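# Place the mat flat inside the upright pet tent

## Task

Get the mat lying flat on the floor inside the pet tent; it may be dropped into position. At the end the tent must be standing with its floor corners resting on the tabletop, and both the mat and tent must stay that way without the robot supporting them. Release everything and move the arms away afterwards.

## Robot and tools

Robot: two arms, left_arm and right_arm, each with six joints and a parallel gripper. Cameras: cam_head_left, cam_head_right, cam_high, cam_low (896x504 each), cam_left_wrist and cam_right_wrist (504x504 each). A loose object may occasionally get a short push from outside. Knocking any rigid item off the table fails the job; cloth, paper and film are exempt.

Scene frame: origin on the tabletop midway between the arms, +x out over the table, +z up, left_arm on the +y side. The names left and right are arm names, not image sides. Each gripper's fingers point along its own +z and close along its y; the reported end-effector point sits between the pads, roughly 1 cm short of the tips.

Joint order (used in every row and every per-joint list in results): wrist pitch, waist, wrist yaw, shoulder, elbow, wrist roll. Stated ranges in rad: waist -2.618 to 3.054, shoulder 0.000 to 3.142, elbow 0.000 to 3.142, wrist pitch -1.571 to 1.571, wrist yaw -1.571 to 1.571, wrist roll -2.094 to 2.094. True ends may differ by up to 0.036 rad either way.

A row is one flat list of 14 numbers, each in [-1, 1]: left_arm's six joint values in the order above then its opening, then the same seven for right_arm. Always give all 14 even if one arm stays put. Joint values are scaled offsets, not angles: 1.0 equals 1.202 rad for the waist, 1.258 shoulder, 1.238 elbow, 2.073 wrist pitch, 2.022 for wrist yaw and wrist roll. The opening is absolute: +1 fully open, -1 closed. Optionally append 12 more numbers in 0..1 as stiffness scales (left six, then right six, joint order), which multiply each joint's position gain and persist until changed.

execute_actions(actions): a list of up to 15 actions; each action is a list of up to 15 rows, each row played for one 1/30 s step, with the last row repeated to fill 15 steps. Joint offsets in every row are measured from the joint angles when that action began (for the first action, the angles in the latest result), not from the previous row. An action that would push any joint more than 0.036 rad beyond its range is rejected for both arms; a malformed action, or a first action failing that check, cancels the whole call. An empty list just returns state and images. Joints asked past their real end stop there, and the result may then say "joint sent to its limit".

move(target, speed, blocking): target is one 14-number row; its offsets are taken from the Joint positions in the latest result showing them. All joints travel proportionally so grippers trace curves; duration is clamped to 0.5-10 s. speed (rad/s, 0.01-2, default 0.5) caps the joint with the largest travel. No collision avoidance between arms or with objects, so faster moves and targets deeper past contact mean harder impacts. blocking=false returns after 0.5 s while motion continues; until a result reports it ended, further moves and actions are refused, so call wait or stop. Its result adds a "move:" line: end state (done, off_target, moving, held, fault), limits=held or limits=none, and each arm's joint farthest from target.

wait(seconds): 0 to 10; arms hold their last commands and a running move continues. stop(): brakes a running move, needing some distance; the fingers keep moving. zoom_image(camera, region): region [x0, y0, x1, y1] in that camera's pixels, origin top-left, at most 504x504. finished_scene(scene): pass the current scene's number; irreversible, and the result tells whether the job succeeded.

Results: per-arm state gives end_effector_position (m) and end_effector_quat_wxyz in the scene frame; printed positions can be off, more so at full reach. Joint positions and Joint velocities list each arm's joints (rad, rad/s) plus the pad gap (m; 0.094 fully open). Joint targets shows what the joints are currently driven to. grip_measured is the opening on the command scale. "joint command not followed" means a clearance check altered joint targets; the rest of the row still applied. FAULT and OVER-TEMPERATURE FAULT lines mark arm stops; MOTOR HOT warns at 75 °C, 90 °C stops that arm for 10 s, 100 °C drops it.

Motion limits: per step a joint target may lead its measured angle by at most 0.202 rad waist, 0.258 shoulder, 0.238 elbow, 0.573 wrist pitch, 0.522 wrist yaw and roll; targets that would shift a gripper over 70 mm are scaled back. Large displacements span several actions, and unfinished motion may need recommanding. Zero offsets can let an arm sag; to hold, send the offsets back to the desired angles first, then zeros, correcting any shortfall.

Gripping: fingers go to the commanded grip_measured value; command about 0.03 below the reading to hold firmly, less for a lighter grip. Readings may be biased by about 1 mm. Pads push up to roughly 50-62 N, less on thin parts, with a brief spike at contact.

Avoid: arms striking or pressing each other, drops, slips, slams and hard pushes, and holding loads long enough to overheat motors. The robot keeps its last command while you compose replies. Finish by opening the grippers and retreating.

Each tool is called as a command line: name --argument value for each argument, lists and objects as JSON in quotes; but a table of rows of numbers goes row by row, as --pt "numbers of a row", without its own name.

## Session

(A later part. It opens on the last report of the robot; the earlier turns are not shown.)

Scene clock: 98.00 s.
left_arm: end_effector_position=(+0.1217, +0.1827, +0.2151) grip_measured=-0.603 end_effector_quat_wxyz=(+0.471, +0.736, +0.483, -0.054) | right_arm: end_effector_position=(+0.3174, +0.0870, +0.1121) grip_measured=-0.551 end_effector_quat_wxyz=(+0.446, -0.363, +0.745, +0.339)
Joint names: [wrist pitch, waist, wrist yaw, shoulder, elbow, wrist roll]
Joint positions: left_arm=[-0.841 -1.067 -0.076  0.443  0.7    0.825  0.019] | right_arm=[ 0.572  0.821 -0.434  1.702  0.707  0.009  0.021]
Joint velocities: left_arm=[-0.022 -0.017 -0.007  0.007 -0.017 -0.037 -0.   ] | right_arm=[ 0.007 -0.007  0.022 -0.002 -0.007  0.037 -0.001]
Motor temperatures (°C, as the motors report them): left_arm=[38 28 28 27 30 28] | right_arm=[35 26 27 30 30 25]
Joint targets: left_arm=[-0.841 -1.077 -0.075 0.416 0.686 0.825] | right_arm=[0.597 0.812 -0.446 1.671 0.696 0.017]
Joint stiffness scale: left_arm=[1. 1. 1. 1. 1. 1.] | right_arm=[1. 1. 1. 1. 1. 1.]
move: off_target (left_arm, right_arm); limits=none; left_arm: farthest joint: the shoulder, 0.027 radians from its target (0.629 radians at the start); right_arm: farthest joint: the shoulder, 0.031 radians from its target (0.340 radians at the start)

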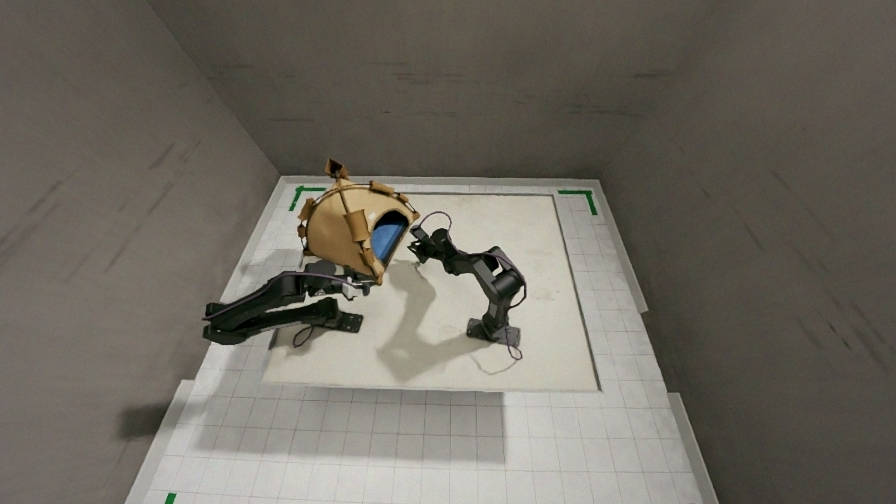

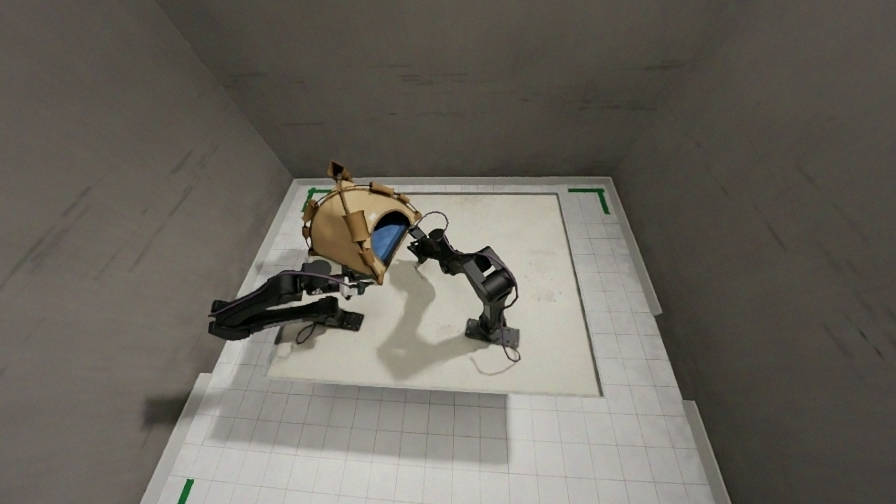

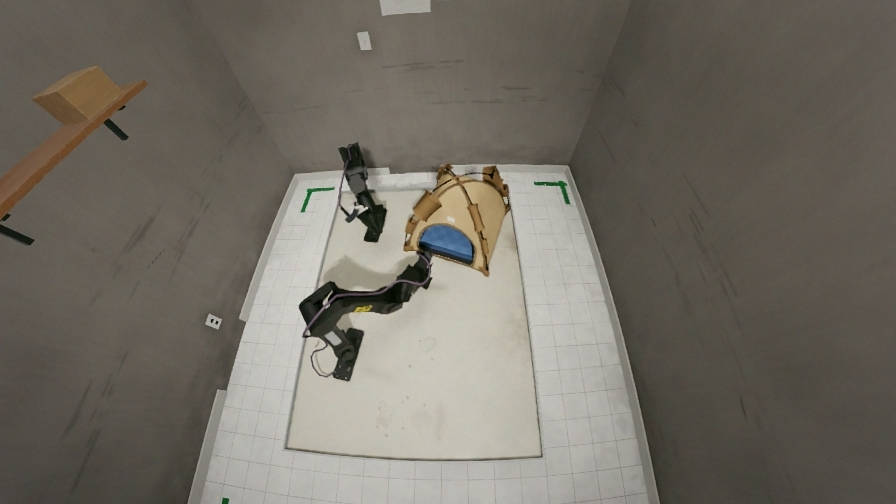

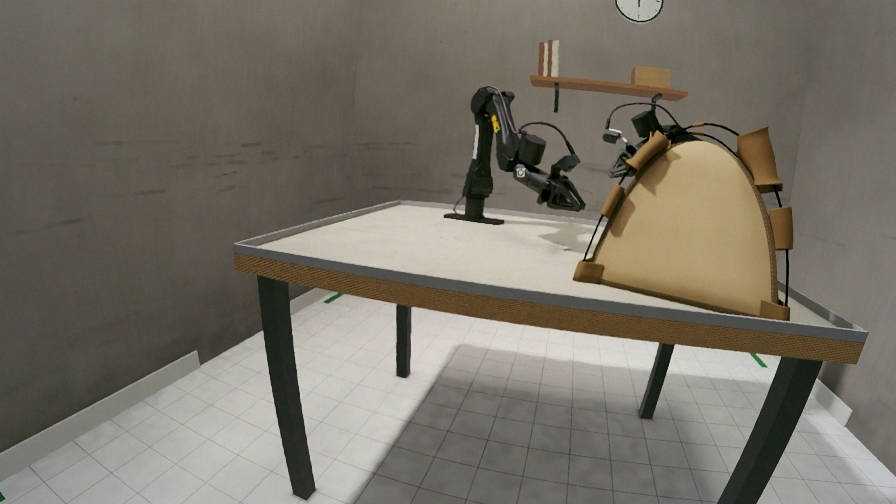

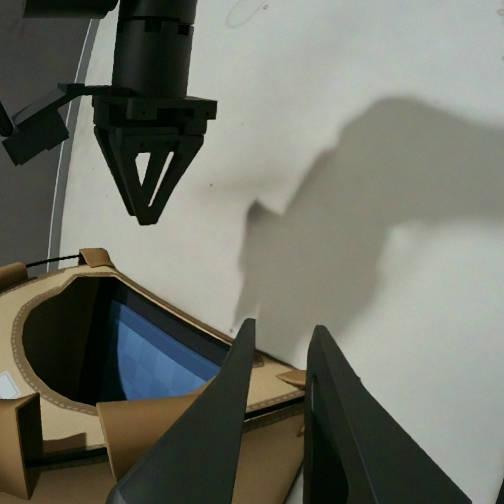

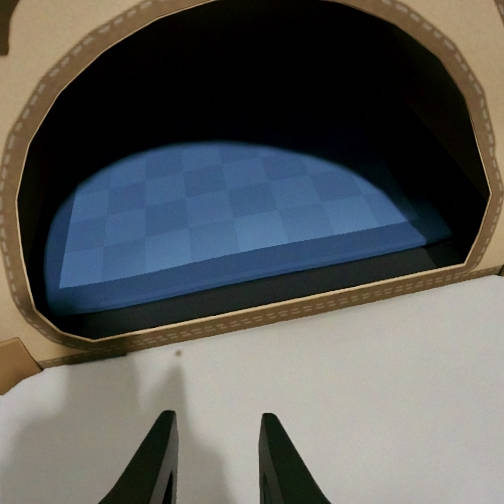

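zoom_image --camera "cam_right_wrist" --region '[30,20,470,220]'

move --target '[0,-0.25,0,-0.1,-0.1,0,-0.6,0.15,-0.2,0,-0.5,-0.3,0,-0.55]' --speed 0.7

zoom_image --camera "cam_head_left" --region '[270,150,440,300]'

Region (30, 20, 470, 220) of cam_right_wrist's 504x504 image, scaled by 1.145, with more detail than that image has; it fills the top 229 rows of this view, and the rest is white.

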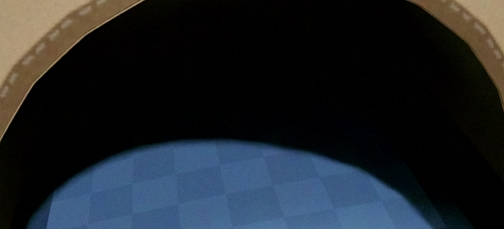

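Scene clock: 100.10 s.
left_arm: end_effector_position=(+0.0626, +0.1741, +0.1874) grip_measured=-0.603 end_effector_quat_wxyz=(+0.456, +0.799, +0.372, -0.121) | right_arm: end_effector_position=(+0.2920, -0.0333, +0.2550) grip_measured=-0.551 end_effector_quat_wxyz=(+0.682, -0.285, +0.609, +0.290)
Joint names: [wrist pitch, waist, wrist yaw, shoulder, elbow, wrist roll]
Joint positions: left_arm=[-0.835 -1.357 -0.076  0.345  0.59   0.825  0.019] | right_arm=[ 0.858  0.591 -0.434  1.095  0.345  0.01   0.021]
Joint velocities: left_arm=[ 0.022  0.007 -0.081  0.007  0.007  0.037 -0.   ] | right_arm=[-0.022  0.007 -0.022 -0.017  0.002 -0.051  0.   ]
Motor temperatures (°C, as the motors report them): left_arm=[38 28 28 27 30 28] | right_arm=[35 26 27 30 29 25]
Joint targets: left_arm=[-0.841 -1.368 -0.075 0.318 0.576 0.825] | right_arm=[0.883 0.581 -0.434 1.073 0.335 0.009]
Joint stiffness scale: left_arm=[1. 1. 1. 1. 1. 1.] | right_arm=[1. 1. 1. 1. 1. 1.]
move: off_target (left_arm, right_arm); limits=none; left_arm: farthest joint: the shoulder, 0.028 radians from its target (0.126 radians at the start); right_arm: farthest joint: the wrist pitch, 0.025 radians from its target (0.311 radians at the start)

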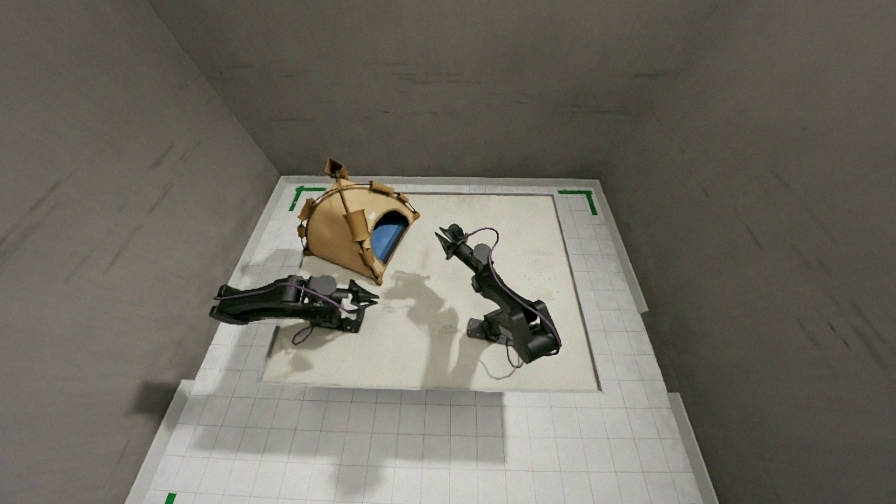

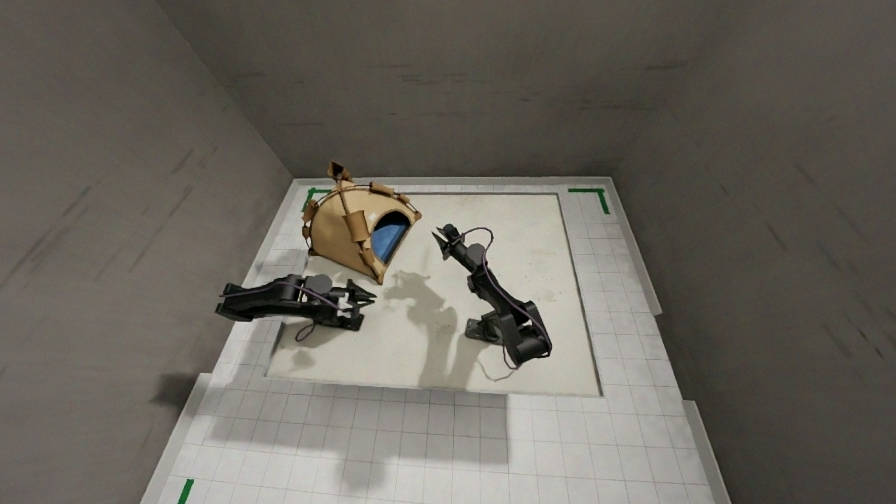

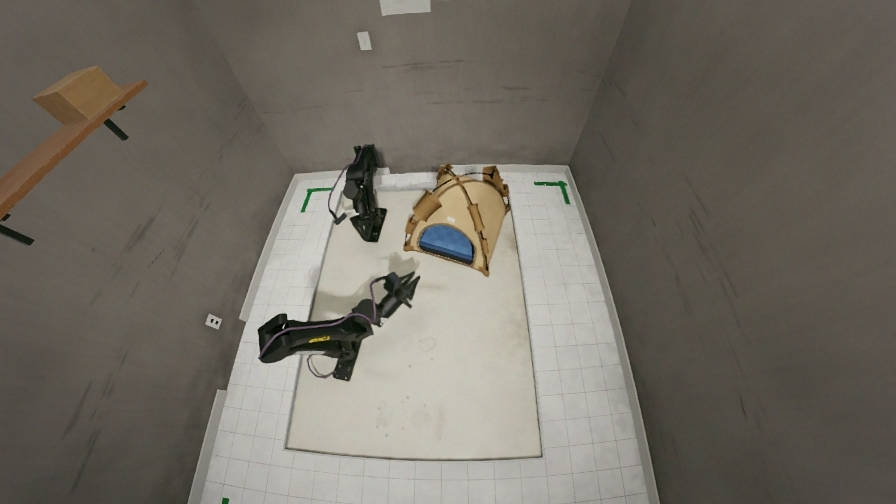

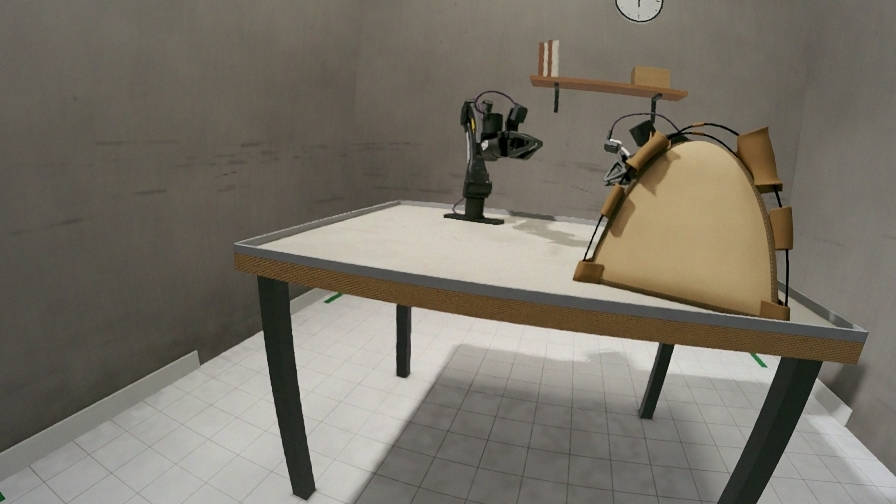

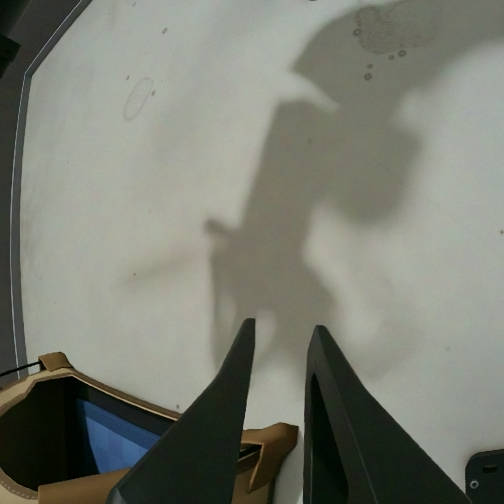

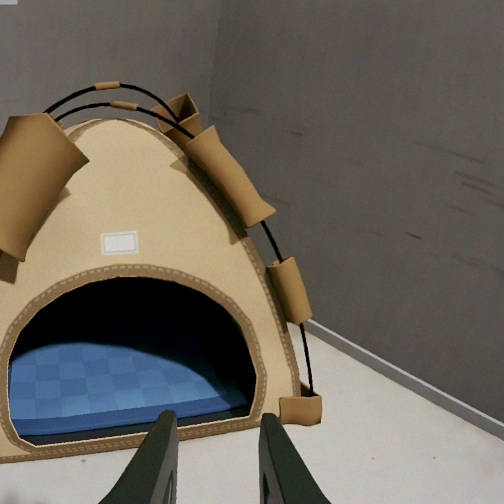

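Region (270, 150, 440, 300) of cam_head_left's 896x504 image, scaled by 2.965, with more detail than that image has; it fills the top 445 rows of this view, and the rest is white.

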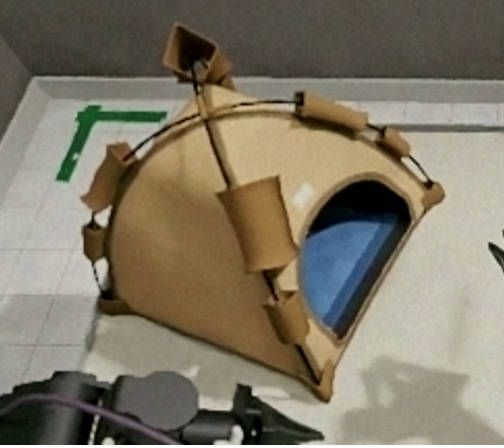

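finished_scene --scene 2

The scene is finished: the task was done.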